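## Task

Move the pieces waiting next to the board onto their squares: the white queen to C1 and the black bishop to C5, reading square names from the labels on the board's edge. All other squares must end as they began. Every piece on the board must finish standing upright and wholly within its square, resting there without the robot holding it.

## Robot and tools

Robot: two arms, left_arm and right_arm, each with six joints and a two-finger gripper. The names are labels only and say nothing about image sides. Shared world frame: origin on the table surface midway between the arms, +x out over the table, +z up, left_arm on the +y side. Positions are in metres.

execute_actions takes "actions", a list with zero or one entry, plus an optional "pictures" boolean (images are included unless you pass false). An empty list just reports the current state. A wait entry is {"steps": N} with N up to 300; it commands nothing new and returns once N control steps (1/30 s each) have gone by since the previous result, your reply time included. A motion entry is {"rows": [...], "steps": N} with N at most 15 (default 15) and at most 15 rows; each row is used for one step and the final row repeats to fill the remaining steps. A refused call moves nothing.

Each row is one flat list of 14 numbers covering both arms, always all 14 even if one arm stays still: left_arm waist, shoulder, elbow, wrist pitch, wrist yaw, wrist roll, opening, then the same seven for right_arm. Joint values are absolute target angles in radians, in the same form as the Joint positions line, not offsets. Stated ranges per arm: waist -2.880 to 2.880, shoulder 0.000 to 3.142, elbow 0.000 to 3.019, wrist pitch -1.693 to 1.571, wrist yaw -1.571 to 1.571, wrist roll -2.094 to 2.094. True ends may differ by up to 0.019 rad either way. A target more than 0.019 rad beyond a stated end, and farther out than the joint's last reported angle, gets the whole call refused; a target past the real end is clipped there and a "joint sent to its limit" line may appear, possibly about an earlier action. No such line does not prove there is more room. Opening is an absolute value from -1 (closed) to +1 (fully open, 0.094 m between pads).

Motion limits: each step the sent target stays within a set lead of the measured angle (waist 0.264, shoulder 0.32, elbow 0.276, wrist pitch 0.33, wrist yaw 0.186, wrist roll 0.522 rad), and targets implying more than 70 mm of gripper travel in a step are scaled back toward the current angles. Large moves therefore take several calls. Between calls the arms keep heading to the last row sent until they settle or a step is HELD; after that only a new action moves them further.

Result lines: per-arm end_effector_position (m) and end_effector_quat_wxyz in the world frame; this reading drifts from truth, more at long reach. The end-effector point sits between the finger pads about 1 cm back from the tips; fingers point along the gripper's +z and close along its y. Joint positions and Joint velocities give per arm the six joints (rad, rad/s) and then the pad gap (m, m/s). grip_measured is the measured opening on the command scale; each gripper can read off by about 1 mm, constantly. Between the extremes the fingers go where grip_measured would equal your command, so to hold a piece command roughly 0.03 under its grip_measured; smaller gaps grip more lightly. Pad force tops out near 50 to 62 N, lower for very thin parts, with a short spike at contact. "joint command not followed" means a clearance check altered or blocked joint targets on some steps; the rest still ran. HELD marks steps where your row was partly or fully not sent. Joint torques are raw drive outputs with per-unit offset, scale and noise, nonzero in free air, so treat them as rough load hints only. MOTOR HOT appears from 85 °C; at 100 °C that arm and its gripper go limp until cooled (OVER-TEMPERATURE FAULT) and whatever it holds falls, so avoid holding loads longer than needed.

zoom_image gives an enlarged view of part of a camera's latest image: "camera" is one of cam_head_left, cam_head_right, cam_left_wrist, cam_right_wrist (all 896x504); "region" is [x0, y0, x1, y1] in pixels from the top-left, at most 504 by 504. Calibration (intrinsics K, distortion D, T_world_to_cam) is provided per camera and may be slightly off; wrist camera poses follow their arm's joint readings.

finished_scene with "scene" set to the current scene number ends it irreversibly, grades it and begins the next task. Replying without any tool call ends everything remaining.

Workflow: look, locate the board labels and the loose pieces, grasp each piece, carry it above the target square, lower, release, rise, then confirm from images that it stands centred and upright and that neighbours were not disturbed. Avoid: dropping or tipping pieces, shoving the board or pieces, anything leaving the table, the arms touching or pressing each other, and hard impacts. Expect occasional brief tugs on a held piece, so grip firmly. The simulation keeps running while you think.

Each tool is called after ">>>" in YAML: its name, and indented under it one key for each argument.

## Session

>>> execute_actions:
  actions: []

Scene clock: 0.00 s of 5200.00 s.
left_arm: end_effector_position=(+0.2506, +0.4713, +0.3557) grip_measured=+1.000 end_effector_quat_wxyz=(+0.559, +0.011, +0.801, +0.215) | right_arm: end_effector_position=(+0.5094, +0.2209, +0.3016) grip_measured=+1.000 end_effector_quat_wxyz=(-0.651, +0.733, -0.004, -0.197)
Joint positions: left_arm=[ 0.479  0.416  0.626 -0.497  0.046  0.394  0.094] | right_arm=[ 0.394  1.949  1.617  0.083 -1.261 -1.51   0.094]
Joint velocities: left_arm=[ 0.005 -0.015  0.002 -0.012 -0.022 -0.037  0.   ] | right_arm=[-0.015 -0.005 -0.012 -0.007 -0.022 -0.022  0.   ]
Joint torques (N m, as the arm reports them, + toward a larger angle): no reading
Motor temperatures (°C, as the motors report them): left_arm=[30 34 31 27 28 30] | right_arm=[29 30 33 29 29 27]
camera_calibration (this result's frames):
cam_left_wrist: T_world_to_cam=[[0.214663, -0.909915, -0.354928, 0.499338], [-0.830885, 0.0208791, -0.556052, 0.40007], [0.513371, 0.414269, -0.751553, 0.0694081], [0, 0, 0, 1]] pos_world=[0.18959, 0.417249, 0.451853]
cam_right_wrist: T_world_to_cam=[[0.264394, 0.138544, 0.954412, -0.456012], [0.910569, -0.361911, -0.199713, -0.32071], [0.317743, 0.92186, -0.221841, -0.171803], [0, 0, 0, 1]] pos_world=[0.467184, 0.105487, 0.33306]

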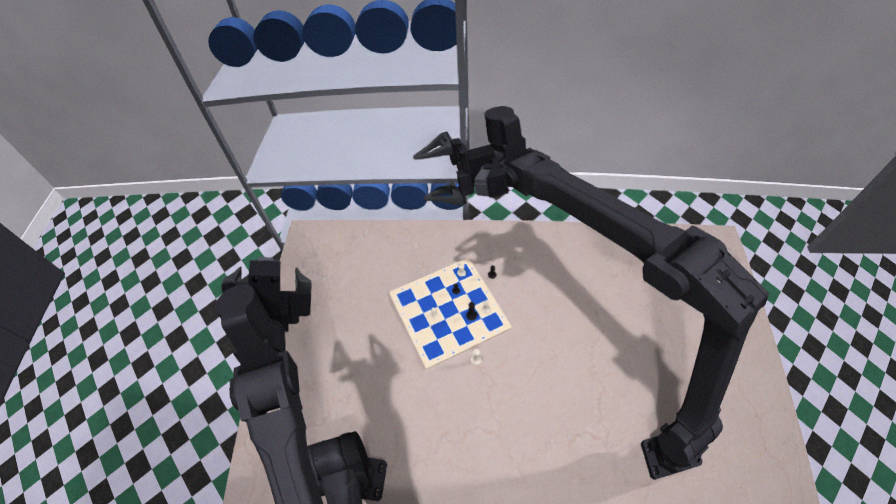

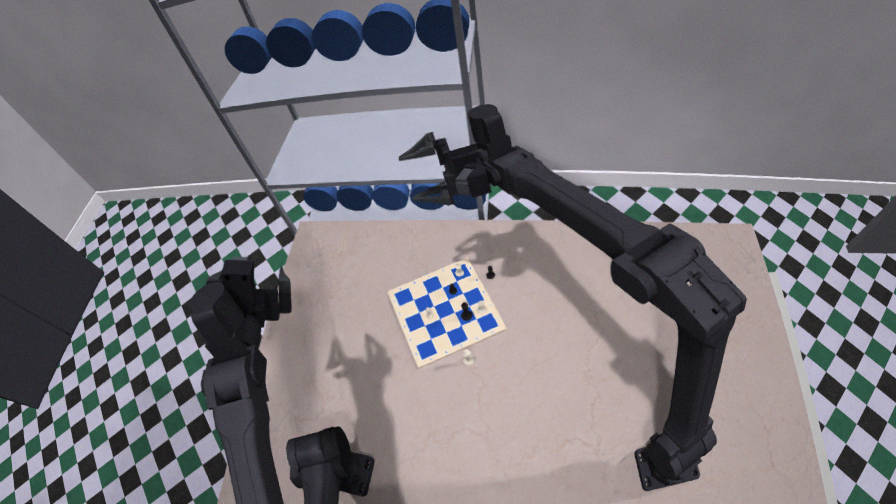

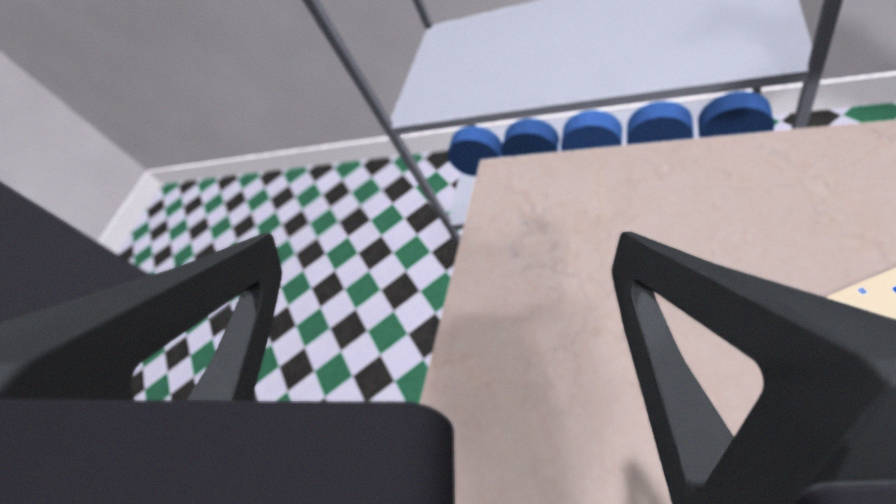

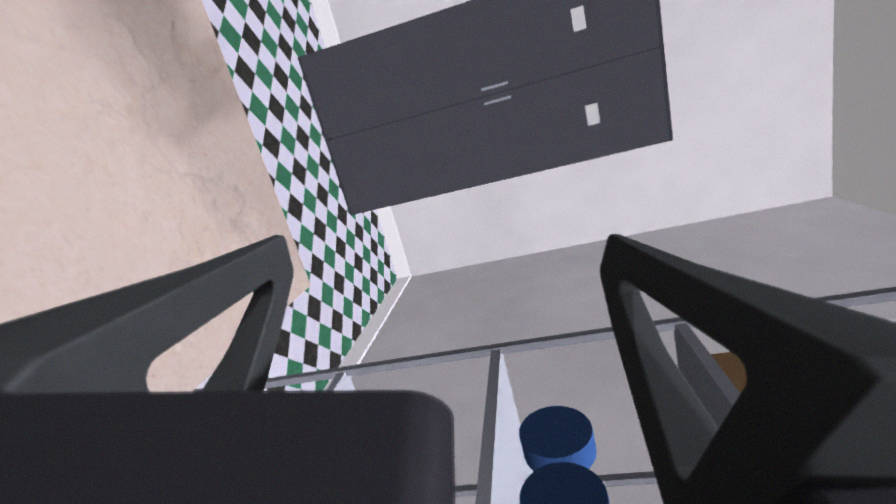

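>>> zoom_image:
  camera: "cam_head_left"
  region: [375, 245, 535, 385]

Region (375, 245, 535, 385) of cam_head_left's 896x504 image, scaled by 3.150, with more detail than that image has; it fills the top 441 rows of this view, and the rest is white.

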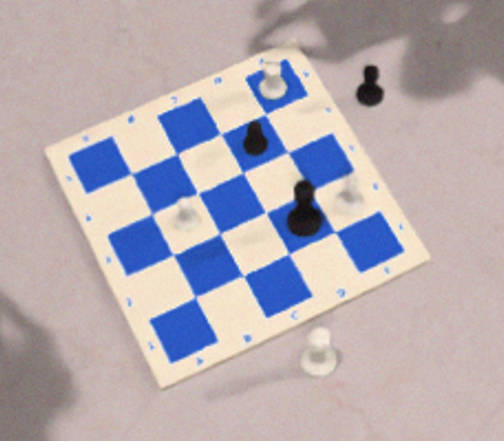

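>>> execute_actions:
  actions:
    - {"rows":[[0.479,0.416,0.626,-0.497,0.046,0.394,1,0.40,1.93,1.65,0.05,-1.25,-1.48,0.9],[0.479,0.416,0.626,-0.497,0.046,0.394,1,0.41,1.92,1.665,0.0,-1.23,-1.44,0.8],[0.479,0.416,0.626,-0.497,0.046,0.394,1,0.42,1.91,1.68,-0.05,-1.2,-1.39,0.7],[0.479,0.416,0.626,-0.497,0.046,0.394,1,0.43,1.90,1.69,-0.10,-1.16,-1.34,0.6],[0.479,0.416,0.626,-0.497,0.046,0.394,1,0.44,1.89,1.70,-0.15,-1.12,-1.29,0.5],[0.479,0.416,0.626,-0.497,0.046,0.394,1,0.45,1.885,1.708,-0.20,-1.08,-1.24,0.4],[0.479,0.416,0.626,-0.497,0.046,0.394,1,0.46,1.885,1.708,-0.25,-1.04,-1.19,0.3],[0.479,0.416,0.626,-0.497,0.046,0.394,1,0.47,1.885,1.708,-0.30,-1.0,-1.14,0.2],[0.479,0.416,0.626,-0.497,0.046,0.394,1,0.48,1.885,1.708,-0.35,-0.96,-1.09,0.1],[0.479,0.416,0.626,-0.497,0.046,0.394,1,0.49,1.885,1.708,-0.40,-0.92,-1.04,0],[0.479,0.416,0.626,-0.497,0.046,0.394,1,0.50,1.885,1.708,-0.45,-0.88,-0.99,-0.1],[0.479,0.416,0.626,-0.497,0.046,0.394,1,0.507,1.885,1.708,-0.50,-0.84,-0.94,-0.2],[0.479,0.416,0.626,-0.497,0.046,0.394,1,0.512,1.885,1.708,-0.55,-0.8,-0.89,-0.2],[0.479,0.416,0.626,-0.497,0.046,0.394,1,0.515,1.885,1.708,-0.60,-0.75,-0.84,-0.2],[0.479,0.416,0.626,-0.497,0.046,0.394,1,0.515,1.885,1.708,-0.65,-0.7,-0.79,-0.2]],"steps":15}
  pictures: false

>>> execute_actions:
  actions:
    - {"rows":[[0.479,0.416,0.626,-0.497,0.046,0.394,1,0.515,1.885,1.708,-0.70,-0.65,-0.73,-0.2],[0.479,0.416,0.626,-0.497,0.046,0.394,1,0.515,1.885,1.708,-0.75,-0.6,-0.67,-0.2],[0.479,0.416,0.626,-0.497,0.046,0.394,1,0.515,1.885,1.708,-0.80,-0.55,-0.61,-0.2],[0.479,0.416,0.626,-0.497,0.046,0.394,1,0.515,1.885,1.708,-0.85,-0.5,-0.55,-0.2],[0.479,0.416,0.626,-0.497,0.046,0.394,1,0.515,1.885,1.708,-0.90,-0.45,-0.49,-0.2],[0.479,0.416,0.626,-0.497,0.046,0.394,1,0.515,1.885,1.708,-0.95,-0.4,-0.43,-0.2],[0.479,0.416,0.626,-0.497,0.046,0.394,1,0.515,1.885,1.708,-1.0,-0.35,-0.37,-0.2],[0.479,0.416,0.626,-0.497,0.046,0.394,1,0.515,1.885,1.708,-1.05,-0.3,-0.31,-0.2],[0.479,0.416,0.626,-0.497,0.046,0.394,1,0.515,1.885,1.708,-1.10,-0.25,-0.25,-0.2],[0.479,0.416,0.626,-0.497,0.046,0.394,1,0.515,1.885,1.708,-1.15,-0.2,-0.19,-0.2],[0.479,0.416,0.626,-0.497,0.046,0.394,1,0.515,1.885,1.708,-1.20,-0.15,-0.13,-0.2],[0.479,0.416,0.626,-0.497,0.046,0.394,1,0.515,1.885,1.708,-1.25,-0.1,-0.08,-0.2],[0.479,0.416,0.626,-0.497,0.046,0.394,1,0.515,1.885,1.708,-1.29,-0.06,-0.04,-0.2],[0.479,0.416,0.626,-0.497,0.046,0.394,1,0.515,1.885,1.708,-1.32,-0.025,-0.01,-0.2],[0.479,0.416,0.626,-0.497,0.046,0.394,1,0.515,1.885,1.708,-1.341,0.003,0.005,-0.2]],"steps":15}
  pictures: false

>>> execute_actions:
  actions:
    - {"steps":25}

Scene clock: 56.87 s of 5200.00 s.
left_arm: end_effector_position=(+0.2506, +0.4713, +0.3557) grip_measured=+1.000 end_effector_quat_wxyz=(+0.559, +0.011, +0.801, +0.215) | right_arm: end_effector_position=(+0.4831, +0.2478, +0.2263) grip_measured=-0.197 end_effector_quat_wxyz=(-0.395, +0.739, -0.467, -0.282)
Joint positions: left_arm=[ 0.479  0.416  0.626 -0.497  0.046  0.394  0.094] | right_arm=[ 0.513  1.906  1.653 -0.547 -0.741 -0.995  0.038]
Joint velocities: left_arm=[-0.005 -0.005 -0.007 -0.002  0.007 -0.007  0.   ] | right_arm=[ 0.337 -0.063  0.027 -1.448  1.165  1.311 -0.002]
Joint torques (N m, as the arm reports them, + toward a larger angle): left_arm=[-0.55  2.14  9.48  1.91  0.07 -0.26] | right_arm=[  0.21 -22.12  13.77   0.87  -0.57  -0.01]
Motor temperatures (°C, as the motors report them): left_arm=[30 34 36 28 28 30] | right_arm=[29 33 38 29 29 27]
Steps of this call (steps 1 to 90: nothing new was sent; then 53.37 s passed at rest; steps 91 to 105: all 15 steps of this action). Readings (joint positions):
91: left_arm=[0.479 0.416 0.626 -0.497 0.046 0.394] | right_arm=[0.394 1.949 1.617 0.077 -1.257 -1.506]
92: left_arm=[0.479 0.416 0.626 -0.497 0.046 0.394] | right_arm=[0.395 1.948 1.617 0.059 -1.244 -1.496]
94: left_arm=[0.479 0.416 0.626 -0.497 0.046 0.394] | right_arm=[0.399 1.944 1.619 -0.013 -1.189 -1.453]
98: left_arm=[0.479 0.416 0.626 -0.497 0.046 0.394] | right_arm=[0.425 1.933 1.637 -0.202 -1.032 -1.313]
105: the state above

Scene clock: 57.37 s of 5200.00 s.
left_arm: end_effector_position=(+0.2506, +0.4713, +0.3557) grip_measured=+1.000 end_effector_quat_wxyz=(+0.559, +0.011, +0.801, +0.215) | right_arm: end_effector_position=(+0.4565, +0.0796, +0.1258) grip_measured=-0.198 end_effector_quat_wxyz=(+0.018, -0.429, +0.903, +0.017)
Joint positions: left_arm=[ 0.479  0.416  0.626 -0.497  0.046  0.394  0.094] | right_arm=[ 0.516  1.904  1.654 -1.276 -0.024 -0.176  0.038]
Joint velocities: left_arm=[-0.015 -0.005  0.007  0.012 -0.051 -0.051  0.   ] | right_arm=[-0.034 -0.005  0.002 -0.965  0.725  1.179  0.   ]
Joint torques (N m, as the arm reports them, + toward a larger angle): left_arm=[-0.55  3.06  9.57  1.92  0.04 -0.26] | right_arm=[  1.56 -21.79  12.98   0.36  -0.22   0.04]
Motor temperatures (°C, as the motors report them): left_arm=[30 34 36 28 28 30] | right_arm=[29 33 38 29 29 27]
Steps of this call (steps 1 to 15: all 15 steps of this action). Readings (joint positions):
1: left_arm=[0.479 0.416 0.626 -0.497 0.046 0.394] | right_arm=[0.524 1.905 1.654 -0.597 -0.692 -0.946]
2: left_arm=[0.479 0.416 0.626 -0.497 0.046 0.394] | right_arm=[0.531 1.904 1.654 -0.647 -0.643 -0.894]
4: left_arm=[0.479 0.416 0.626 -0.497 0.046 0.394] | right_arm=[0.539 1.904 1.654 -0.748 -0.543 -0.786]
8: left_arm=[0.479 0.416 0.626 -0.497 0.046 0.394] | right_arm=[0.532 1.904 1.654 -0.948 -0.342 -0.557]
15: the state above

Scene clock: 58.20 s of 5200.00 s.
left_arm: end_effector_position=(+0.2506, +0.4713, +0.3557) grip_measured=+1.000 end_effector_quat_wxyz=(+0.559, +0.011, +0.801, +0.215) | right_arm: end_effector_position=(+0.4492, +0.0665, +0.1256) grip_measured=-0.198 end_effector_quat_wxyz=(-0.006, -0.348, +0.938, -0.002)
Joint positions: left_arm=[ 0.479  0.416  0.626 -0.497  0.046  0.394  0.094] | right_arm=[ 0.514  1.904  1.654 -1.333  0.    -0.003  0.038]
Joint velocities: left_arm=[ 0.005 -0.005  0.002  0.007 -0.007 -0.037  0.   ] | right_arm=[-0.005 -0.015 -0.002  0.002  0.022 -0.022 -0.002]
Joint torques (N m, as the arm reports them, + toward a larger angle): left_arm=[-0.26  2.    9.75  1.72  0.05 -0.22] | right_arm=[  0.81 -21.39  12.91  -0.18   0.01   0.08]
Motor temperatures (°C, as the motors report them): left_arm=[30 34 36 28 28 30] | right_arm=[29 33 38 29 29 27]
Steps of this call (steps 1 to 25: the robot went on to your last target). Readings (joint positions):
1: left_arm=[0.479 0.416 0.626 -0.497 0.046 0.394] | right_arm=[0.515 1.904 1.654 -1.302 -0.008 -0.141]
2: left_arm=[0.479 0.416 0.626 -0.497 0.046 0.394] | right_arm=[0.514 1.904 1.654 -1.317 -0.003 -0.113]
4: left_arm=[0.479 0.416 0.626 -0.497 0.046 0.394] | right_arm=[0.514 1.904 1.654 -1.329 -0.000 -0.073]
8: left_arm=[0.479 0.416 0.626 -0.497 0.046 0.394] | right_arm=[0.514 1.904 1.654 -1.333 0.000 -0.031]
25: the state above
camera_calibration (this result's frames):
cam_left_wrist: T_world_to_cam=[[0.214663, -0.909915, -0.354928, 0.499338], [-0.830885, 0.0208791, -0.556052, 0.40007], [0.513371, 0.414269, -0.751553, 0.0694081], [0, 0, 0, 1]] pos_world=[0.18959, 0.417249, 0.451853]
cam_right_wrist: T_world_to_cam=[[0.653413, -0.756871, 0.0140701, -0.247816], [-0.611473, -0.516751, 0.599223, 0.236731], [-0.446264, -0.400144, -0.800458, 0.454295], [0, 0, 0, 1]] pos_world=[0.509417, 0.11655, 0.225276]

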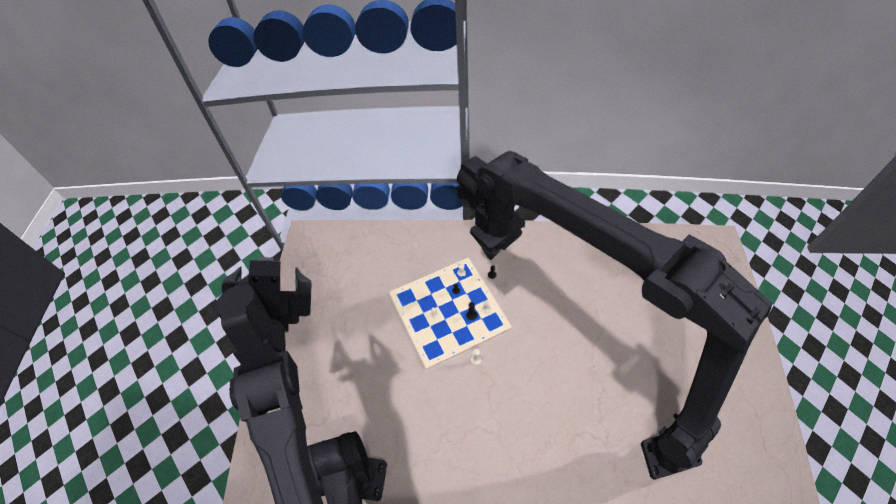

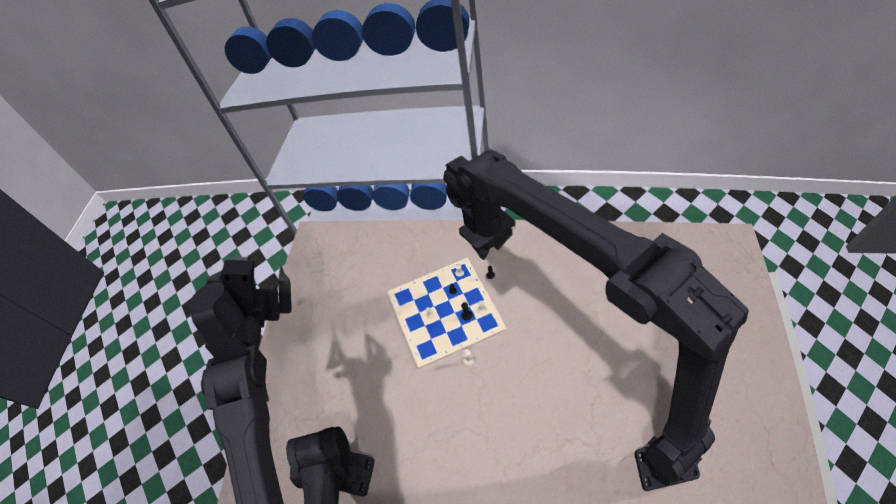

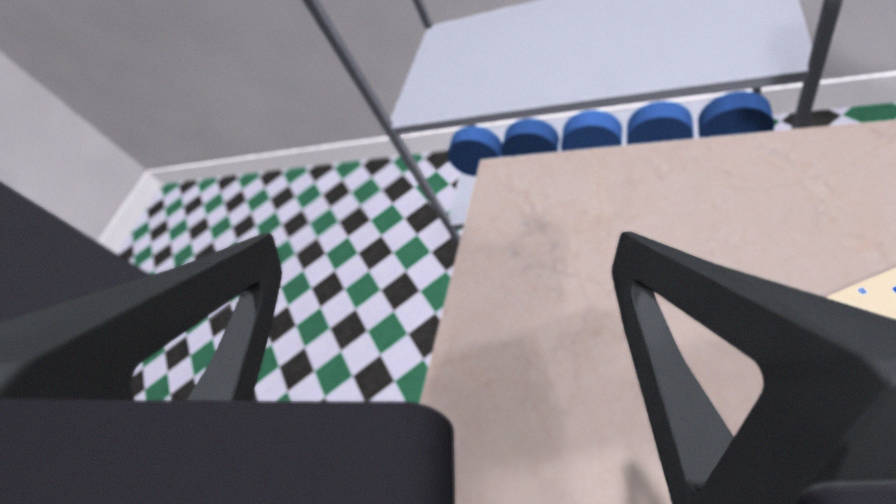

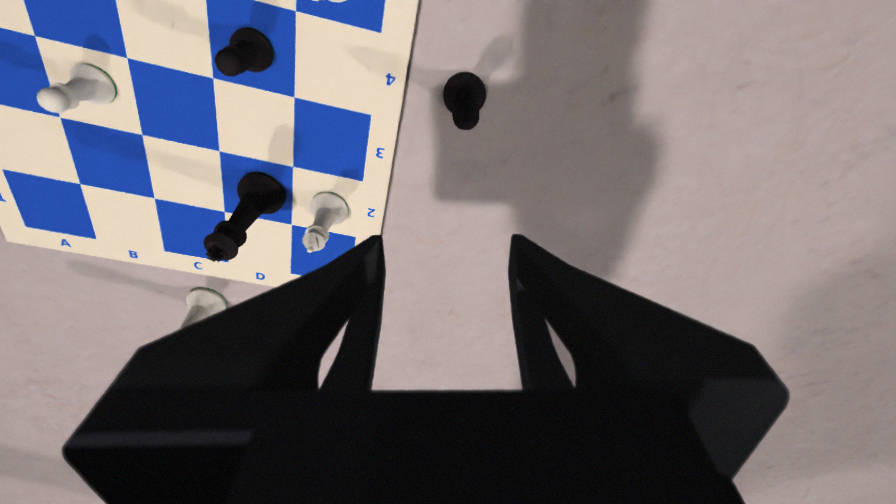

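>>> execute_actions:
  actions:
    - {"rows":[[0.479,0.416,0.626,-0.497,0.046,0.394,1,0.505,1.912,1.66,-1.315,0.003,0.005,-0.2],[0.479,0.416,0.626,-0.497,0.046,0.394,1,0.498,1.92,1.653,-1.30,0.003,0.005,-0.2],[0.479,0.416,0.626,-0.497,0.046,0.394,1,0.493,1.928,1.646,-1.285,0.003,0.005,-0.2],[0.479,0.416,0.626,-0.497,0.046,0.394,1,0.493,1.936,1.639,-1.27,0.003,0.005,-0.2],[0.479,0.416,0.626,-0.497,0.046,0.394,1,0.493,1.944,1.632,-1.255,0.003,0.005,-0.2],[0.479,0.416,0.626,-0.497,0.046,0.394,1,0.493,1.952,1.625,-1.24,0.003,0.005,-0.2],[0.479,0.416,0.626,-0.497,0.046,0.394,1,0.493,1.96,1.618,-1.225,0.003,0.005,-0.2],[0.479,0.416,0.626,-0.497,0.046,0.394,1,0.493,1.967,1.611,-1.21,0.003,0.005,-0.2],[0.479,0.416,0.626,-0.497,0.046,0.394,1,0.493,1.974,1.604,-1.195,0.003,0.005,-0.2],[0.479,0.416,0.626,-0.497,0.046,0.394,1,0.493,1.98,1.597,-1.18,0.003,0.005,-0.2],[0.479,0.416,0.626,-0.497,0.046,0.394,1,0.493,1.985,1.59,-1.165,0.003,0.005,-0.2],[0.479,0.416,0.626,-0.497,0.046,0.394,1,0.493,1.99,1.583,-1.15,0.003,0.005,-0.2],[0.479,0.416,0.626,-0.497,0.046,0.394,1,0.493,1.994,1.577,-1.135,0.003,0.005,-0.2],[0.479,0.416,0.626,-0.497,0.046,0.394,1,0.493,1.997,1.572,-1.12,0.003,0.005,-0.2],[0.479,0.416,0.626,-0.497,0.046,0.394,1,0.493,1.998,1.569,-1.105,0.003,0.005,-0.2]],"steps":15}
  pictures: false

>>> execute_actions:
  actions:
    - {"steps":18}

Scene clock: 80.13 s of 5200.00 s.
left_arm: end_effector_position=(+0.2506, +0.4713, +0.3557) grip_measured=+1.000 end_effector_quat_wxyz=(+0.559, +0.011, +0.801, +0.215) | right_arm: end_effector_position=(+0.4643, +0.0658, +0.0461) grip_measured=-0.198 end_effector_quat_wxyz=(+0.002, -0.339, +0.941, +0.001)
Joint positions: left_arm=[ 0.479  0.416  0.626 -0.497  0.046  0.394  0.094] | right_arm=[ 0.496  1.991  1.569 -1.144  0.    -0.002  0.038]
Joint velocities: left_arm=[ 0.005 -0.015 -0.007  0.007 -0.007 -0.037  0.   ] | right_arm=[-0.005  0.249 -0.222  0.374 -0.051 -0.051  0.   ]
Joint torques (N m, as the arm reports them, + toward a larger angle): left_arm=[-0.85  2.04  9.7   2.06  0.04 -0.28] | right_arm=[  1.16 -20.52   9.57   0.17  -0.01   0.03]
Motor temperatures (°C, as the motors report them): left_arm=[30 34 35 28 28 30] | right_arm=[29 33 38 29 29 27]
Steps of this call (steps 1 to 15: the robot went on to your last target; steps 16 to 90: nothing new was sent; then 18.43 s passed at rest; steps 91 to 105: all 15 steps of this action). Readings (joint positions):
91: left_arm=[0.479 0.416 0.626 -0.497 0.046 0.394] | right_arm=[0.514 1.904 1.654 -1.332 0.000 -0.002]
92: left_arm=[0.479 0.416 0.626 -0.497 0.046 0.394] | right_arm=[0.513 1.905 1.653 -1.327 0.000 -0.002]
94: left_arm=[0.479 0.416 0.626 -0.497 0.046 0.394] | right_arm=[0.511 1.906 1.647 -1.305 0.000 -0.002]
98: left_arm=[0.479 0.416 0.626 -0.497 0.046 0.394] | right_arm=[0.502 1.924 1.626 -1.248 0.000 -0.002]
105: the state above

Scene clock: 80.73 s of 5200.00 s.
left_arm: end_effector_position=(+0.2506, +0.4713, +0.3557) grip_measured=+1.000 end_effector_quat_wxyz=(+0.559, +0.011, +0.801, +0.215) | right_arm: end_effector_position=(+0.4628, +0.0646, +0.0265) grip_measured=-0.198 end_effector_quat_wxyz=(-0.004, -0.339, +0.941, -0.001)
Joint positions: left_arm=[ 0.479  0.416  0.626 -0.497  0.046  0.394  0.094] | right_arm=[ 0.496  2.016  1.553 -1.116  0.    -0.002  0.038]
Joint velocities: left_arm=[-0.015 -0.015  0.002 -0.022 -0.007 -0.022  0.   ] | right_arm=[ 0.005 -0.015 -0.002 -0.007  0.007 -0.007 -0.   ]
Joint torques (N m, as the arm reports them, + toward a larger angle): left_arm=[-0.81  2.4   9.58  1.98  0.06 -0.24] | right_arm=[  0.78 -21.58   9.38   0.28   0.03   0.03]
Motor temperatures (°C, as the motors report them): left_arm=[30 34 35 28 28 30] | right_arm=[29 33 38 29 29 27]
Steps of this call (steps 1 to 18: the robot went on to your last target). Readings (joint positions):
1: left_arm=[0.479 0.416 0.626 -0.497 0.046 0.394] | right_arm=[0.496 2.000 1.563 -1.133 0.000 -0.002]
2: left_arm=[0.479 0.416 0.626 -0.497 0.046 0.394] | right_arm=[0.496 2.007 1.558 -1.126 0.000 -0.002]
4: left_arm=[0.479 0.416 0.626 -0.497 0.046 0.394] | right_arm=[0.496 2.016 1.554 -1.120 0.000 -0.002]
8: left_arm=[0.479 0.416 0.626 -0.497 0.046 0.394] | right_arm=[0.496 2.016 1.553 -1.116 0.000 -0.002]
18: the state above
camera_calibration (this result's frames):
cam_left_wrist: T_world_to_cam=[[0.214663, -0.909915, -0.354928, 0.499338], [-0.830885, 0.0208791, -0.556052, 0.40007], [0.513371, 0.414269, -0.751553, 0.0694081], [0, 0, 0, 1]] pos_world=[0.18959, 0.417249, 0.451853]
cam_right_wrist: T_world_to_cam=[[0.639098, -0.768996, 0.0141013, -0.249339], [-0.623315, -0.50711, 0.595246, 0.308348], [-0.450591, -0.38921, -0.80342, 0.381712], [0, 0, 0, 1]] pos_world=[0.523546, 0.113192, 0.126648]

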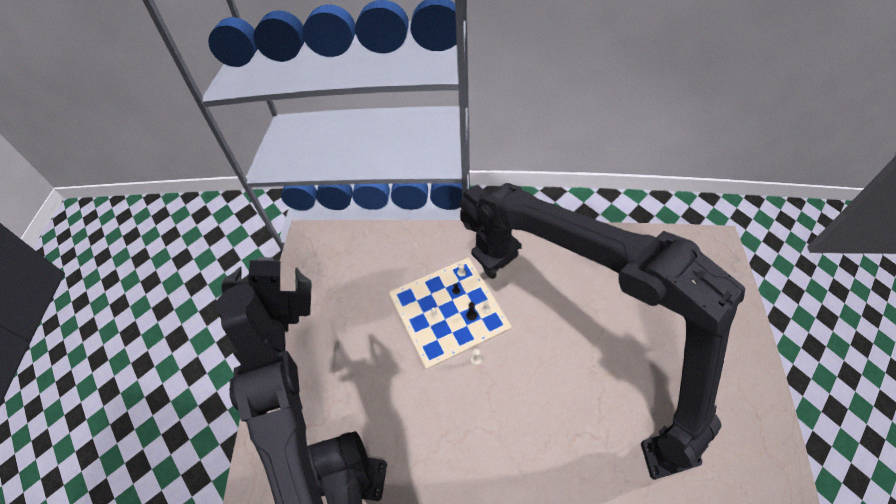

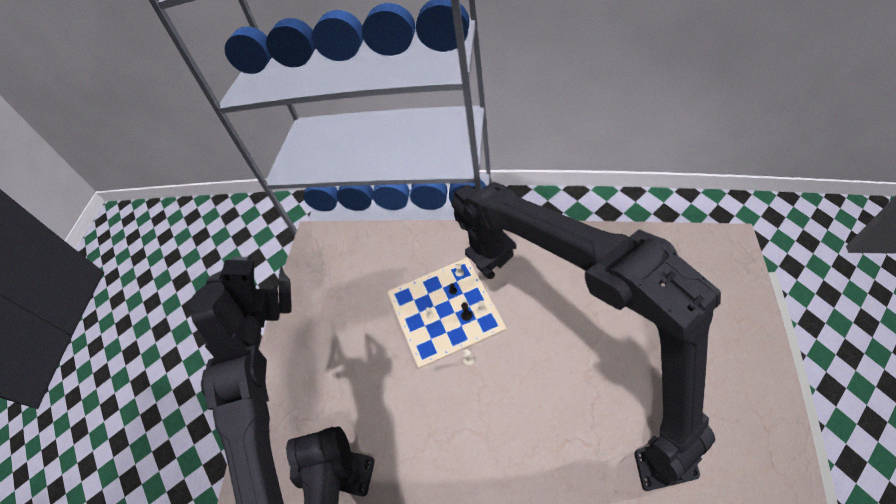

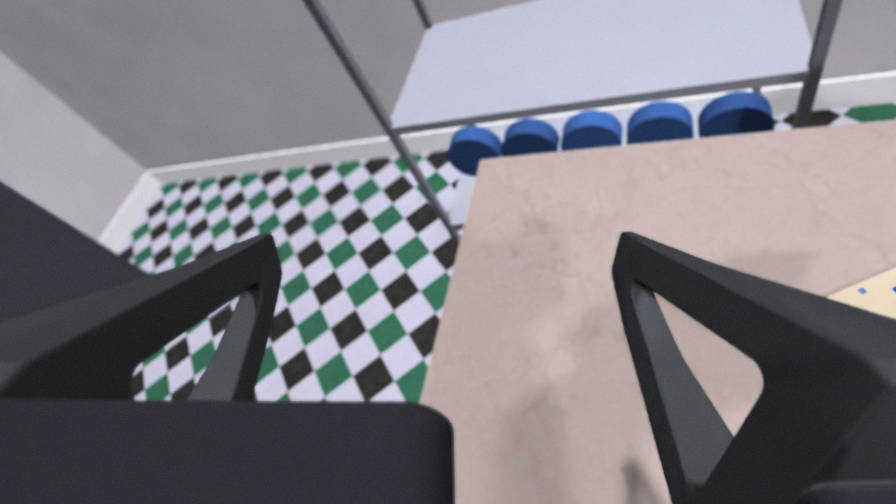

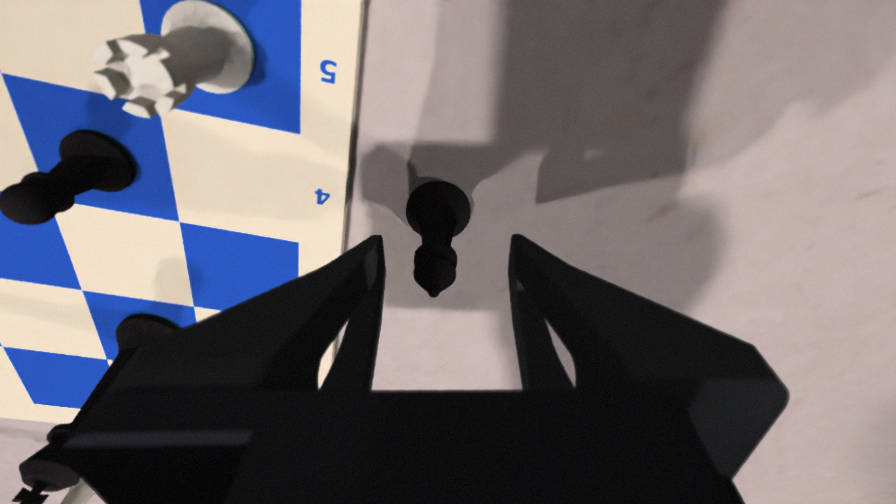

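>>> execute_actions:
  actions:
    - {"rows":[[0.479,0.416,0.626,-0.497,0.046,0.394,1,0.509,1.998,1.569,-1.093,0.003,0.005,-0.35],[0.479,0.416,0.626,-0.497,0.046,0.394,1,0.509,1.998,1.569,-1.093,0.003,0.005,-0.5]],"steps":15}

Scene clock: 88.40 s of 5200.00 s.
left_arm: end_effector_position=(+0.2506, +0.4713, +0.3557) grip_measured=+1.000 end_effector_quat_wxyz=(+0.559, +0.011, +0.801, +0.215) | right_arm: end_effector_position=(+0.4626, +0.0694, +0.0265) grip_measured=-0.498 end_effector_quat_wxyz=(+0.002, -0.342, +0.940, +0.001)
Joint positions: left_arm=[ 0.479  0.416  0.626 -0.497  0.046  0.394  0.094] | right_arm=[ 0.503  2.016  1.553 -1.104  0.    -0.002  0.024]
Joint velocities: left_arm=[ 0.005 -0.005  0.007 -0.012  0.11  -0.007  0.   ] | right_arm=[-0.015 -0.005  0.017 -0.012  0.022 -0.007 -0.   ]
Joint torques (N m, as the arm reports them, + toward a larger angle): left_arm=[-0.45  2.28  9.7   1.88  0.02 -0.27] | right_arm=[  1.24 -21.86   9.4    0.25   0.04   0.02]
Motor temperatures (°C, as the motors report them): left_arm=[30 33 35 28 28 30] | right_arm=[29 33 38 29 29 27]
Steps of this call (steps 1 to 15: the robot went on to your last target; steps 16 to 90: nothing new was sent; then 4.17 s passed at rest; steps 91 to 105: all 15 steps of this action). Readings (joint positions):
91: left_arm=[0.479 0.416 0.626 -0.497 0.046 0.394] | right_arm=[0.497 2.016 1.553 -1.113 0.000 -0.002]
92: left_arm=[0.479 0.416 0.626 -0.497 0.046 0.394] | right_arm=[0.497 2.016 1.553 -1.110 0.000 -0.002]
94: left_arm=[0.479 0.416 0.626 -0.497 0.046 0.394] | right_arm=[0.498 2.016 1.553 -1.105 0.000 -0.002]
98: left_arm=[0.479 0.416 0.626 -0.497 0.046 0.394] | right_arm=[0.502 2.016 1.553 -1.104 0.000 -0.002]
105: the state above
camera_calibration (this result's frames):
cam_left_wrist: T_world_to_cam=[[0.214663, -0.909915, -0.354928, 0.499338], [-0.830885, 0.0208791, -0.556052, 0.40007], [0.513371, 0.414269, -0.751553, 0.0694081], [0, 0, 0, 1]] pos_world=[0.18959, 0.417249, 0.451853]
cam_right_wrist: T_world_to_cam=[[0.643944, -0.764942, 0.0141389, -0.248053], [-0.625369, -0.515622, 0.585702, 0.312454], [-0.440738, -0.386001, -0.810403, 0.378886], [0, 0, 0, 1]] pos_world=[0.522121, 0.117613, 0.127552]

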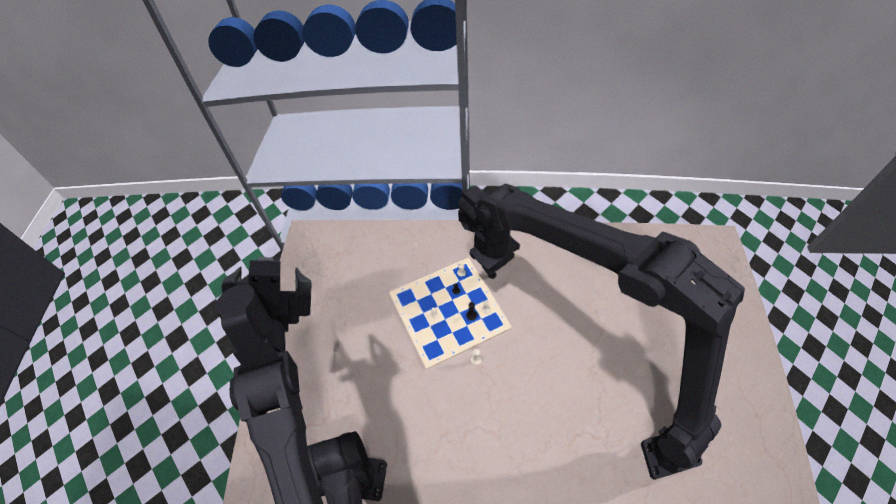

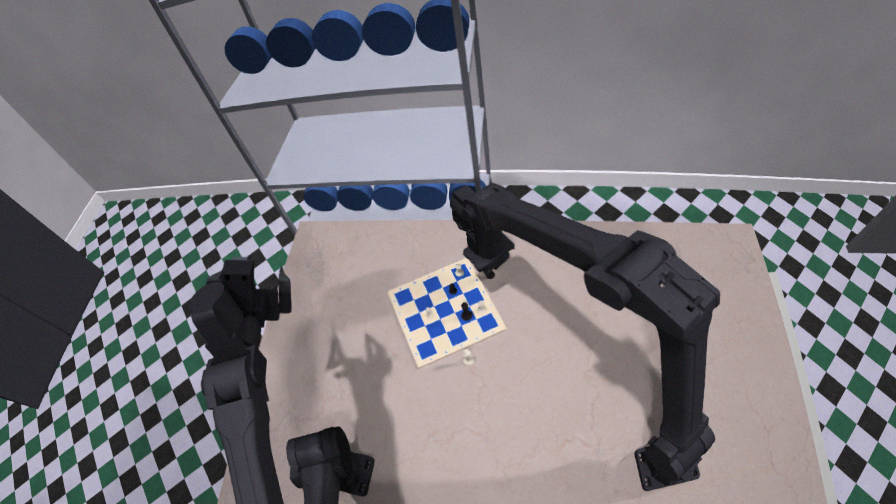

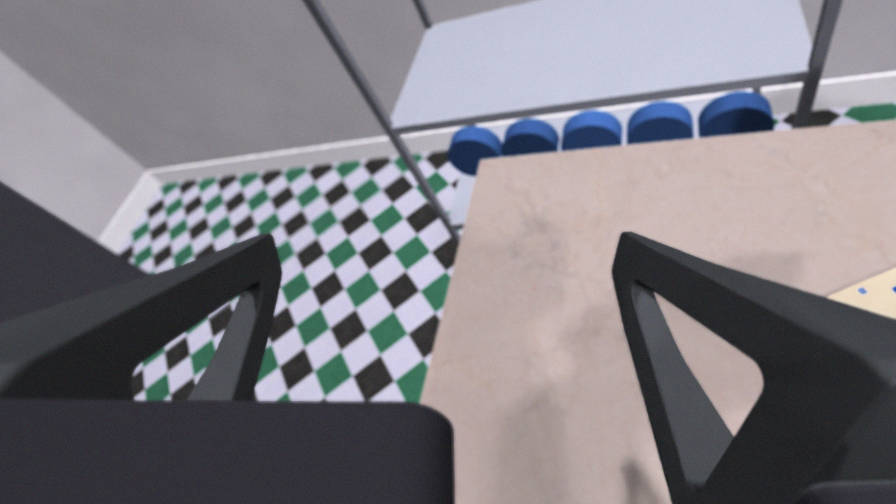

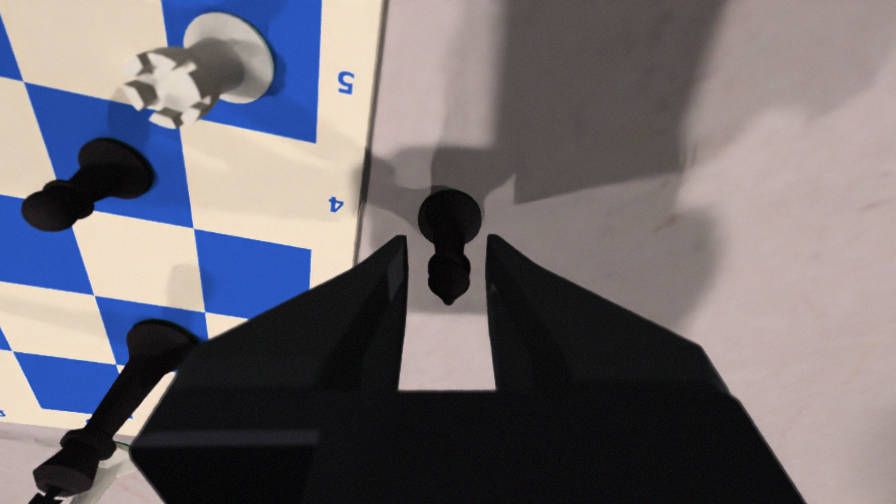

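>>> execute_actions:
  actions:
    - {"rows":[[0.479,0.416,0.626,-0.497,0.046,0.394,1,0.506,1.998,1.569,-1.093,0.003,0.005,-0.6],[0.479,0.416,0.626,-0.497,0.046,0.394,1,0.506,1.998,1.569,-1.093,0.003,0.005,-0.66],[0.479,0.416,0.626,-0.497,0.046,0.394,1,0.506,1.998,1.569,-1.093,0.003,0.005,-0.69],[0.479,0.416,0.626,-0.497,0.046,0.394,1,0.506,1.998,1.569,-1.093,0.003,0.005,-0.71],[0.479,0.416,0.626,-0.497,0.046,0.394,1,0.506,1.998,1.569,-1.093,0.003,0.005,-0.73],[0.479,0.416,0.626,-0.497,0.046,0.394,1,0.506,1.998,1.569,-1.093,0.003,0.005,-0.75],[0.479,0.416,0.626,-0.497,0.046,0.394,1,0.506,1.998,1.569,-1.093,0.003,0.005,-0.77],[0.479,0.416,0.626,-0.497,0.046,0.394,1,0.506,1.998,1.569,-1.093,0.003,0.005,-0.79],[0.479,0.416,0.626,-0.497,0.046,0.394,1,0.506,1.998,1.569,-1.093,0.003,0.005,-0.81]],"steps":13}
  pictures: false

Scene clock: 99.57 s of 5200.00 s.
left_arm: end_effector_position=(+0.2506, +0.4713, +0.3557) grip_measured=+1.000 end_effector_quat_wxyz=(+0.559, +0.011, +0.801, +0.215) | right_arm: end_effector_position=(+0.4626, +0.0694, +0.0265) grip_measured=-0.796 end_effector_quat_wxyz=(+0.002, -0.342, +0.940, +0.001)
Joint positions: left_arm=[ 0.479  0.416  0.626 -0.497  0.046  0.394  0.094] | right_arm=[ 0.503  2.016  1.553 -1.104  0.    -0.002  0.01 ]
Joint velocities: left_arm=[-0.005  0.005 -0.007  0.002  0.022  0.037  0.   ] | right_arm=[ 0.005  0.005  0.002 -0.007 -0.007  0.007 -0.   ]
Joint torques (N m, as the arm reports them, + toward a larger angle): left_arm=[-0.56  2.45  9.59  1.99 -0.01 -0.26] | right_arm=[  0.67 -21.63   9.43   0.33   0.03   0.01]
Motor temperatures (°C, as the motors report them): left_arm=[30 33 35 28 28 30] | right_arm=[29 33 37 29 29 27]
Steps of this call (steps 1 to 15: the robot went on to your last target; steps 16 to 90: nothing new was sent; then 7.73 s passed at rest; steps 91 to 103: all 13 steps of this action). Readings (joint positions):
91: left_arm=[0.479 0.416 0.626 -0.497 0.046 0.394] | right_arm=[0.503 2.016 1.553 -1.104 0.000 -0.002]
92: left_arm=[0.479 0.416 0.626 -0.497 0.046 0.394] | right_arm=[0.503 2.016 1.553 -1.104 0.000 -0.002]
94: left_arm=[0.479 0.416 0.626 -0.497 0.046 0.394] | right_arm=[0.503 2.016 1.553 -1.104 0.000 -0.002]
98: left_arm=[0.479 0.416 0.626 -0.497 0.046 0.394] | right_arm=[0.503 2.016 1.553 -1.104 0.000 -0.002]
103: the state above

>>> execute_actions:
  actions:
    - {"rows":[[0.479,0.416,0.626,-0.497,0.046,0.394,1,0.506,1.998,1.569,-1.093,0.003,0.005,-0.83],[0.479,0.416,0.626,-0.497,0.046,0.394,1,0.506,1.985,1.575,-1.1,0.003,0.005,-0.845],[0.479,0.416,0.626,-0.497,0.046,0.394,1,0.506,1.97,1.585,-1.105,0.003,0.005,-0.845],[0.479,0.416,0.626,-0.497,0.046,0.394,1,0.506,1.955,1.595,-1.11,0.003,0.005,-0.845],[0.479,0.416,0.626,-0.497,0.046,0.394,1,0.506,1.945,1.605,-1.115,0.003,0.005,-0.845],[0.479,0.416,0.626,-0.497,0.046,0.394,1,0.506,1.935,1.62,-1.12,0.003,0.005,-0.845],[0.479,0.416,0.626,-0.497,0.046,0.394,1,0.506,1.925,1.635,-1.13,0.003,0.005,-0.845],[0.479,0.416,0.626,-0.497,0.046,0.394,1,0.506,1.92,1.65,-1.145,0.003,0.005,-0.845],[0.479,0.416,0.626,-0.497,0.046,0.394,1,0.506,1.92,1.667,-1.165,0.003,0.005,-0.845],[0.479,0.416,0.626,-0.497,0.046,0.394,1,0.506,1.92,1.684,-1.185,0.003,0.005,-0.845],[0.479,0.416,0.626,-0.497,0.046,0.394,1,0.506,1.92,1.701,-1.205,0.003,0.005,-0.845],[0.479,0.416,0.626,-0.497,0.046,0.394,1,0.506,1.92,1.718,-1.225,0.003,0.005,-0.845],[0.479,0.416,0.626,-0.497,0.046,0.394,1,0.506,1.92,1.735,-1.245,0.003,0.005,-0.845],[0.479,0.416,0.626,-0.497,0.046,0.394,1,0.51,1.925,1.752,-1.265,0.003,0.005,-0.845],[0.479,0.416,0.626,-0.497,0.046,0.394,1,0.515,1.93,1.769,-1.285,0.003,0.005,-0.845]],"steps":15}
  pictures: false

>>> execute_actions:
  actions:
    - {"rows":[[0.479,0.416,0.626,-0.497,0.046,0.394,1,0.522,1.938,1.786,-1.305,0.003,0.005,-0.845],[0.479,0.416,0.626,-0.497,0.046,0.394,1,0.53,1.947,1.803,-1.325,0.003,0.005,-0.845],[0.479,0.416,0.626,-0.497,0.046,0.394,1,0.539,1.956,1.82,-1.345,0.003,0.005,-0.845],[0.479,0.416,0.626,-0.497,0.046,0.394,1,0.548,1.965,1.837,-1.36,0.003,0.005,-0.845],[0.479,0.416,0.626,-0.497,0.046,0.394,1,0.557,1.974,1.854,-1.375,0.003,0.005,-0.845],[0.479,0.416,0.626,-0.497,0.046,0.394,1,0.566,1.983,1.871,-1.39,0.003,0.005,-0.845],[0.479,0.416,0.626,-0.497,0.046,0.394,1,0.575,1.992,1.888,-1.40,0.003,0.005,-0.845],[0.479,0.416,0.626,-0.497,0.046,0.394,1,0.584,2.001,1.905,-1.41,0.003,0.005,-0.845],[0.479,0.416,0.626,-0.497,0.046,0.394,1,0.593,2.01,1.922,-1.41,0.003,0.005,-0.845],[0.479,0.416,0.626,-0.497,0.046,0.394,1,0.602,2.019,1.939,-1.41,0.003,0.005,-0.845],[0.479,0.416,0.626,-0.497,0.046,0.394,1,0.611,2.028,1.956,-1.41,0.003,0.005,-0.845],[0.479,0.416,0.626,-0.497,0.046,0.394,1,0.62,2.037,1.973,-1.41,0.003,0.005,-0.845],[0.479,0.416,0.626,-0.497,0.046,0.394,1,0.629,2.046,1.988,-1.41,0.003,0.005,-0.845],[0.479,0.416,0.626,-0.497,0.046,0.394,1,0.638,2.055,2.001,-1.41,0.003,0.005,-0.845],[0.479,0.416,0.626,-0.497,0.046,0.394,1,0.647,2.064,2.012,-1.41,0.003,0.005,-0.845]],"steps":15}
  pictures: false

>>> execute_actions:
  actions:
    - {"rows":[[0.479,0.416,0.626,-0.497,0.046,0.394,1,0.656,2.073,2.02,-1.41,0.003,0.005,-0.845],[0.479,0.416,0.626,-0.497,0.046,0.394,1,0.664,2.082,2.027,-1.41,0.003,0.005,-0.845],[0.479,0.416,0.626,-0.497,0.046,0.394,1,0.671,2.09,2.027,-1.41,0.003,0.005,-0.845],[0.479,0.416,0.626,-0.497,0.046,0.394,1,0.678,2.098,2.027,-1.41,0.003,0.005,-0.845],[0.479,0.416,0.626,-0.497,0.046,0.394,1,0.684,2.105,2.027,-1.41,0.003,0.005,-0.845],[0.479,0.416,0.626,-0.497,0.046,0.394,1,0.689,2.112,2.027,-1.41,0.003,0.005,-0.845],[0.479,0.416,0.626,-0.497,0.046,0.394,1,0.693,2.118,2.027,-1.41,0.003,0.005,-0.845],[0.479,0.416,0.626,-0.497,0.046,0.394,1,0.697,2.124,2.027,-1.41,0.003,0.005,-0.845],[0.479,0.416,0.626,-0.497,0.046,0.394,1,0.70,2.129,2.027,-1.41,0.003,0.005,-0.845],[0.479,0.416,0.626,-0.497,0.046,0.394,1,0.702,2.134,2.027,-1.41,0.003,0.005,-0.845],[0.479,0.416,0.626,-0.497,0.046,0.394,1,0.702,2.138,2.027,-1.41,0.003,0.005,-0.845]],"steps":15}
  pictures: false

>>> execute_actions:
  actions:
    - {"steps":15}

Scene clock: 146.90 s of 5200.00 s.
left_arm: end_effector_position=(+0.2506, +0.4713, +0.3557) grip_measured=+1.000 end_effector_quat_wxyz=(+0.559, +0.011, +0.801, +0.215) | right_arm: end_effector_position=(+0.4750, +0.0799, +0.0968) grip_measured=-0.809 end_effector_quat_wxyz=(+0.019, -0.342, +0.939, +0.007)
Joint positions: left_arm=[ 0.479  0.416  0.626 -0.497  0.046  0.394  0.094] | right_arm=[ 0.503  1.965  1.669 -1.235  0.001 -0.002  0.009]
Joint velocities: left_arm=[ 0.005 -0.015  0.002 -0.007 -0.022 -0.051  0.   ] | right_arm=[ 0.005 -0.015  0.711 -0.637 -0.007  0.051 -0.001]
Joint torques (N m, as the arm reports them, + toward a larger angle): left_arm=[-0.75  2.51  9.63  1.91  0.03 -0.22] | right_arm=[  2.36 -23.77  13.03  -0.06   0.     0.04]
Motor temperatures (°C, as the motors report them): left_arm=[30 33 35 28 28 30] | right_arm=[29 33 37 29 29 27]
Steps of this call (steps 1 to 15: the robot went on to your last target; steps 16 to 90: nothing new was sent; then 43.83 s passed at rest; steps 91 to 105: all 15 steps of this action). Readings (joint positions):
91: left_arm=[0.479 0.416 0.626 -0.497 0.046 0.394] | right_arm=[0.503 2.016 1.553 -1.104 0.000 -0.002]
92: left_arm=[0.479 0.416 0.626 -0.497 0.046 0.394] | right_arm=[0.503 2.016 1.553 -1.104 0.000 -0.002]
94: left_arm=[0.479 0.416 0.626 -0.497 0.046 0.394] | right_arm=[0.503 2.014 1.553 -1.104 0.000 -0.002]
98: left_arm=[0.479 0.416 0.626 -0.497 0.046 0.394] | right_arm=[0.503 1.992 1.557 -1.118 0.000 -0.002]
105: the state above

Scene clock: 147.40 s of 5200.00 s.
left_arm: end_effector_position=(+0.2506, +0.4713, +0.3557) grip_measured=+1.000 end_effector_quat_wxyz=(+0.559, +0.011, +0.801, +0.215) | right_arm: end_effector_position=(+0.4546, +0.1681, +0.1644) grip_measured=-0.809 end_effector_quat_wxyz=(+0.040, -0.400, +0.916, +0.017)
Joint positions: left_arm=[ 0.479  0.416  0.626 -0.497  0.046  0.394  0.094] | right_arm=[ 0.627  2.025  1.943 -1.401  0.001 -0.002  0.009]
Joint velocities: left_arm=[-0.024 -0.005  0.002  0.007 -0.022  0.007  0.   ] | right_arm=[ 0.337  0.317  0.393 -0.012 -0.081  0.007  0.   ]
Joint torques (N m, as the arm reports them, + toward a larger angle): left_arm=[-1.31  2.42  9.48  1.94  0.02 -0.24] | right_arm=[  0.32 -20.38  12.69  -0.14   0.01   0.05]
Motor temperatures (°C, as the motors report them): left_arm=[30 33 35 28 28 30] | right_arm=[29 33 37 29 29 27]
Steps of this call (steps 1 to 15: all 15 steps of this action). Readings (joint positions):
1: left_arm=[0.479 0.416 0.626 -0.497 0.046 0.394] | right_arm=[0.504 1.965 1.693 -1.257 0.001 -0.002]
2: left_arm=[0.479 0.416 0.626 -0.497 0.046 0.394] | right_arm=[0.505 1.965 1.717 -1.278 0.001 -0.002]
4: left_arm=[0.479 0.416 0.626 -0.497 0.046 0.394] | right_arm=[0.512 1.965 1.759 -1.316 0.001 -0.002]
8: left_arm=[0.479 0.416 0.626 -0.497 0.046 0.394] | right_arm=[0.544 1.968 1.826 -1.379 0.001 -0.002]
15: the state above

Scene clock: 147.90 s of 5200.00 s.
left_arm: end_effector_position=(+0.2506, +0.4713, +0.3557) grip_measured=+1.000 end_effector_quat_wxyz=(+0.559, +0.011, +0.801, +0.215) | right_arm: end_effector_position=(+0.4219, +0.2091, +0.0992) grip_measured=-0.809 end_effector_quat_wxyz=(-0.001, -0.436, +0.900, -0.001)
Joint positions: left_arm=[ 0.479  0.416  0.626 -0.497  0.046  0.394  0.094] | right_arm=[ 0.706  2.148  1.975 -1.402  0.001 -0.002  0.009]
Joint velocities: left_arm=[-0.005 -0.005  0.002 -0.012  0.051 -0.022  0.   ] | right_arm=[-0.024  0.063 -0.007 -0.012 -0.051  0.007 -0.002]
Joint torques (N m, as the arm reports them, + toward a larger angle): left_arm=[-0.94  2.6   9.63  1.9   0.04 -0.23] | right_arm=[  0.13 -24.87  12.89  -0.5    0.03   0.02]
Motor temperatures (°C, as the motors report them): left_arm=[30 33 35 28 28 30] | right_arm=[29 33 37 29 29 27]
Steps of this call (steps 1 to 15: all 15 steps of this action). Readings (joint positions):
1: left_arm=[0.479 0.416 0.626 -0.497 0.046 0.394] | right_arm=[0.638 2.036 1.954 -1.401 0.001 -0.002]
2: left_arm=[0.479 0.416 0.626 -0.497 0.046 0.394] | right_arm=[0.649 2.047 1.964 -1.401 0.001 -0.002]
4: left_arm=[0.479 0.416 0.626 -0.497 0.046 0.394] | right_arm=[0.667 2.066 1.974 -1.401 0.001 -0.002]
8: left_arm=[0.479 0.416 0.626 -0.497 0.046 0.394] | right_arm=[0.693 2.102 1.975 -1.402 0.001 -0.002]
15: the state above

Scene clock: 148.40 s of 5200.00 s.
left_arm: end_effector_position=(+0.2506, +0.4713, +0.3557) grip_measured=+1.000 end_effector_quat_wxyz=(+0.559, +0.011, +0.801, +0.215) | right_arm: end_effector_position=(+0.4220, +0.2089, +0.0980) grip_measured=-0.809 end_effector_quat_wxyz=(-0.002, -0.435, +0.900, -0.002)
Joint positions: left_arm=[ 0.479  0.416  0.626 -0.497  0.046  0.394  0.094] | right_arm=[ 0.706  2.15   1.975 -1.402  0.001 -0.002  0.009]
Joint velocities: left_arm=[-0.005 -0.005 -0.002 -0.007 -0.081 -0.037  0.   ] | right_arm=[-0.005 -0.005 -0.007 -0.007 -0.037  0.022  0.001]
Joint torques (N m, as the arm reports them, + toward a larger angle): left_arm=[-0.27  2.32  9.68  1.81  0.02 -0.28] | right_arm=[  1.43 -25.16  12.88  -0.39  -0.01   0.09]
Motor temperatures (°C, as the motors report them): left_arm=[30 33 35 28 28 30] | right_arm=[29 33 37 29 29 27]
Steps of this call (steps 1 to 15: the robot went on to your last target). Readings (joint positions):
1: left_arm=[0.479 0.416 0.626 -0.497 0.046 0.394] | right_arm=[0.706 2.150 1.975 -1.402 0.001 -0.002]
2: left_arm=[0.479 0.416 0.626 -0.497 0.046 0.394] | right_arm=[0.706 2.150 1.975 -1.402 0.001 -0.002]
4: left_arm=[0.479 0.416 0.626 -0.497 0.046 0.394] | right_arm=[0.706 2.150 1.975 -1.402 0.001 -0.002]
8: left_arm=[0.479 0.416 0.626 -0.497 0.046 0.394] | right_arm=[0.706 2.150 1.975 -1.402 0.001 -0.002]
15: the state above
All arms were judged still, so your last target was given up. Only a new action makes them travel on or press farther. Fingers that are still opening or closing keep moving.
camera_calibration (this result's frames):
cam_left_wrist: T_world_to_cam=[[0.214663, -0.909915, -0.354928, 0.499338], [-0.830885, 0.0208791, -0.556052, 0.40007], [0.513371, 0.414269, -0.751553, 0.0694081], [0, 0, 0, 1]] pos_world=[0.18959, 0.417249, 0.451853]
cam_right_wrist: T_world_to_cam=[[0.78498, -0.619342, 0.0148728, -0.206206], [-0.505604, -0.626581, 0.593093, 0.289081], [-0.358009, -0.473086, -0.804996, 0.455553], [0, 0, 0, 1]] pos_world=[0.47112, 0.268937, 0.198334]

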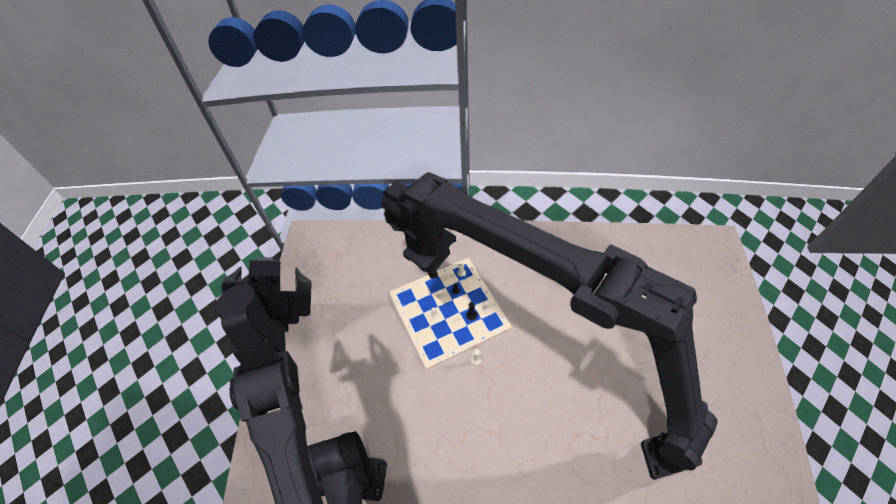

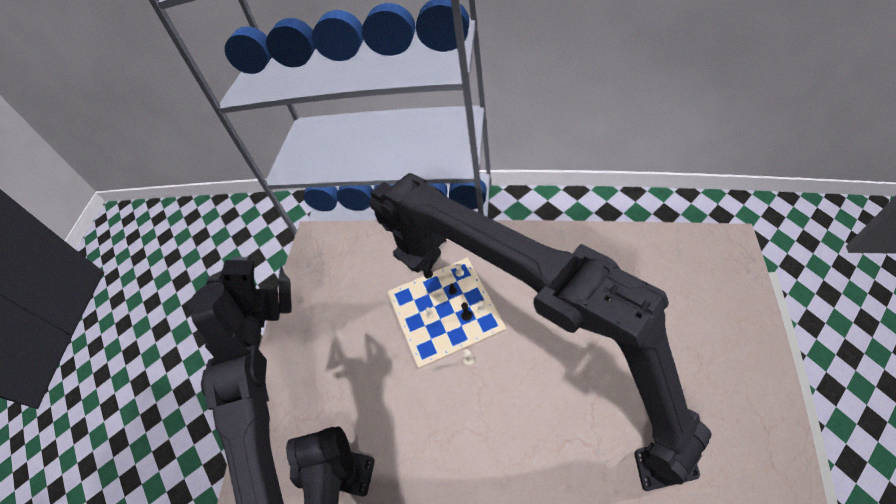

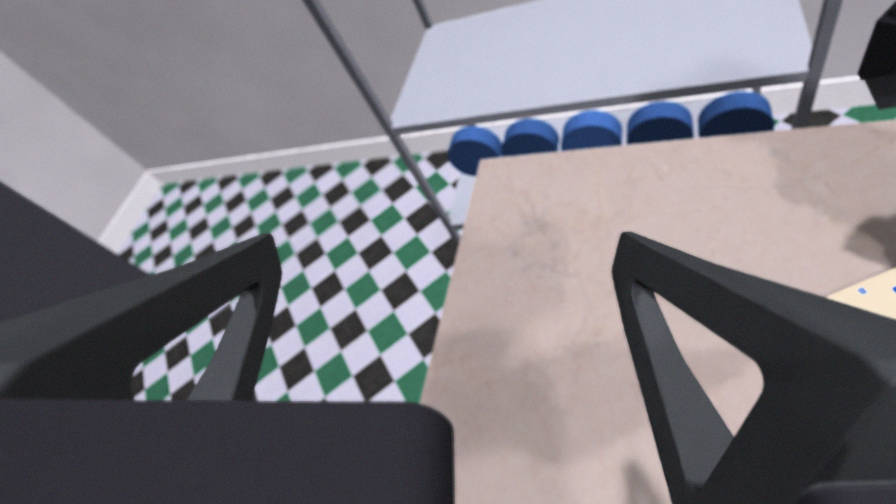

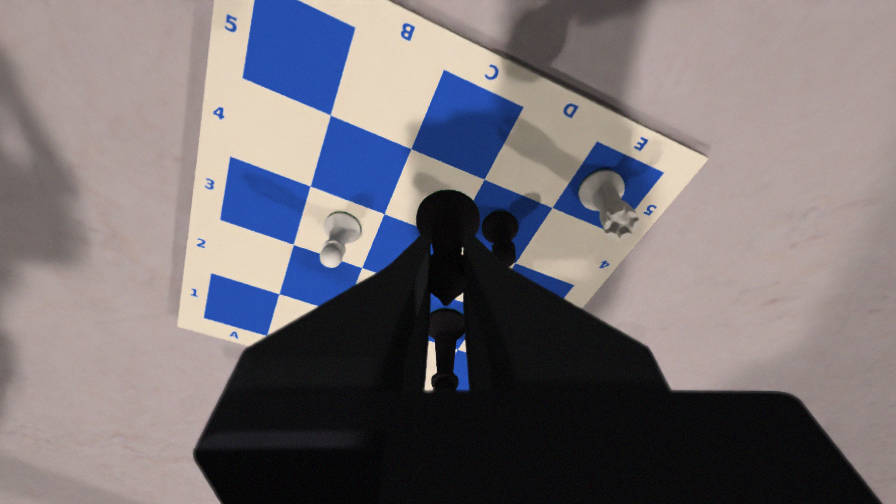

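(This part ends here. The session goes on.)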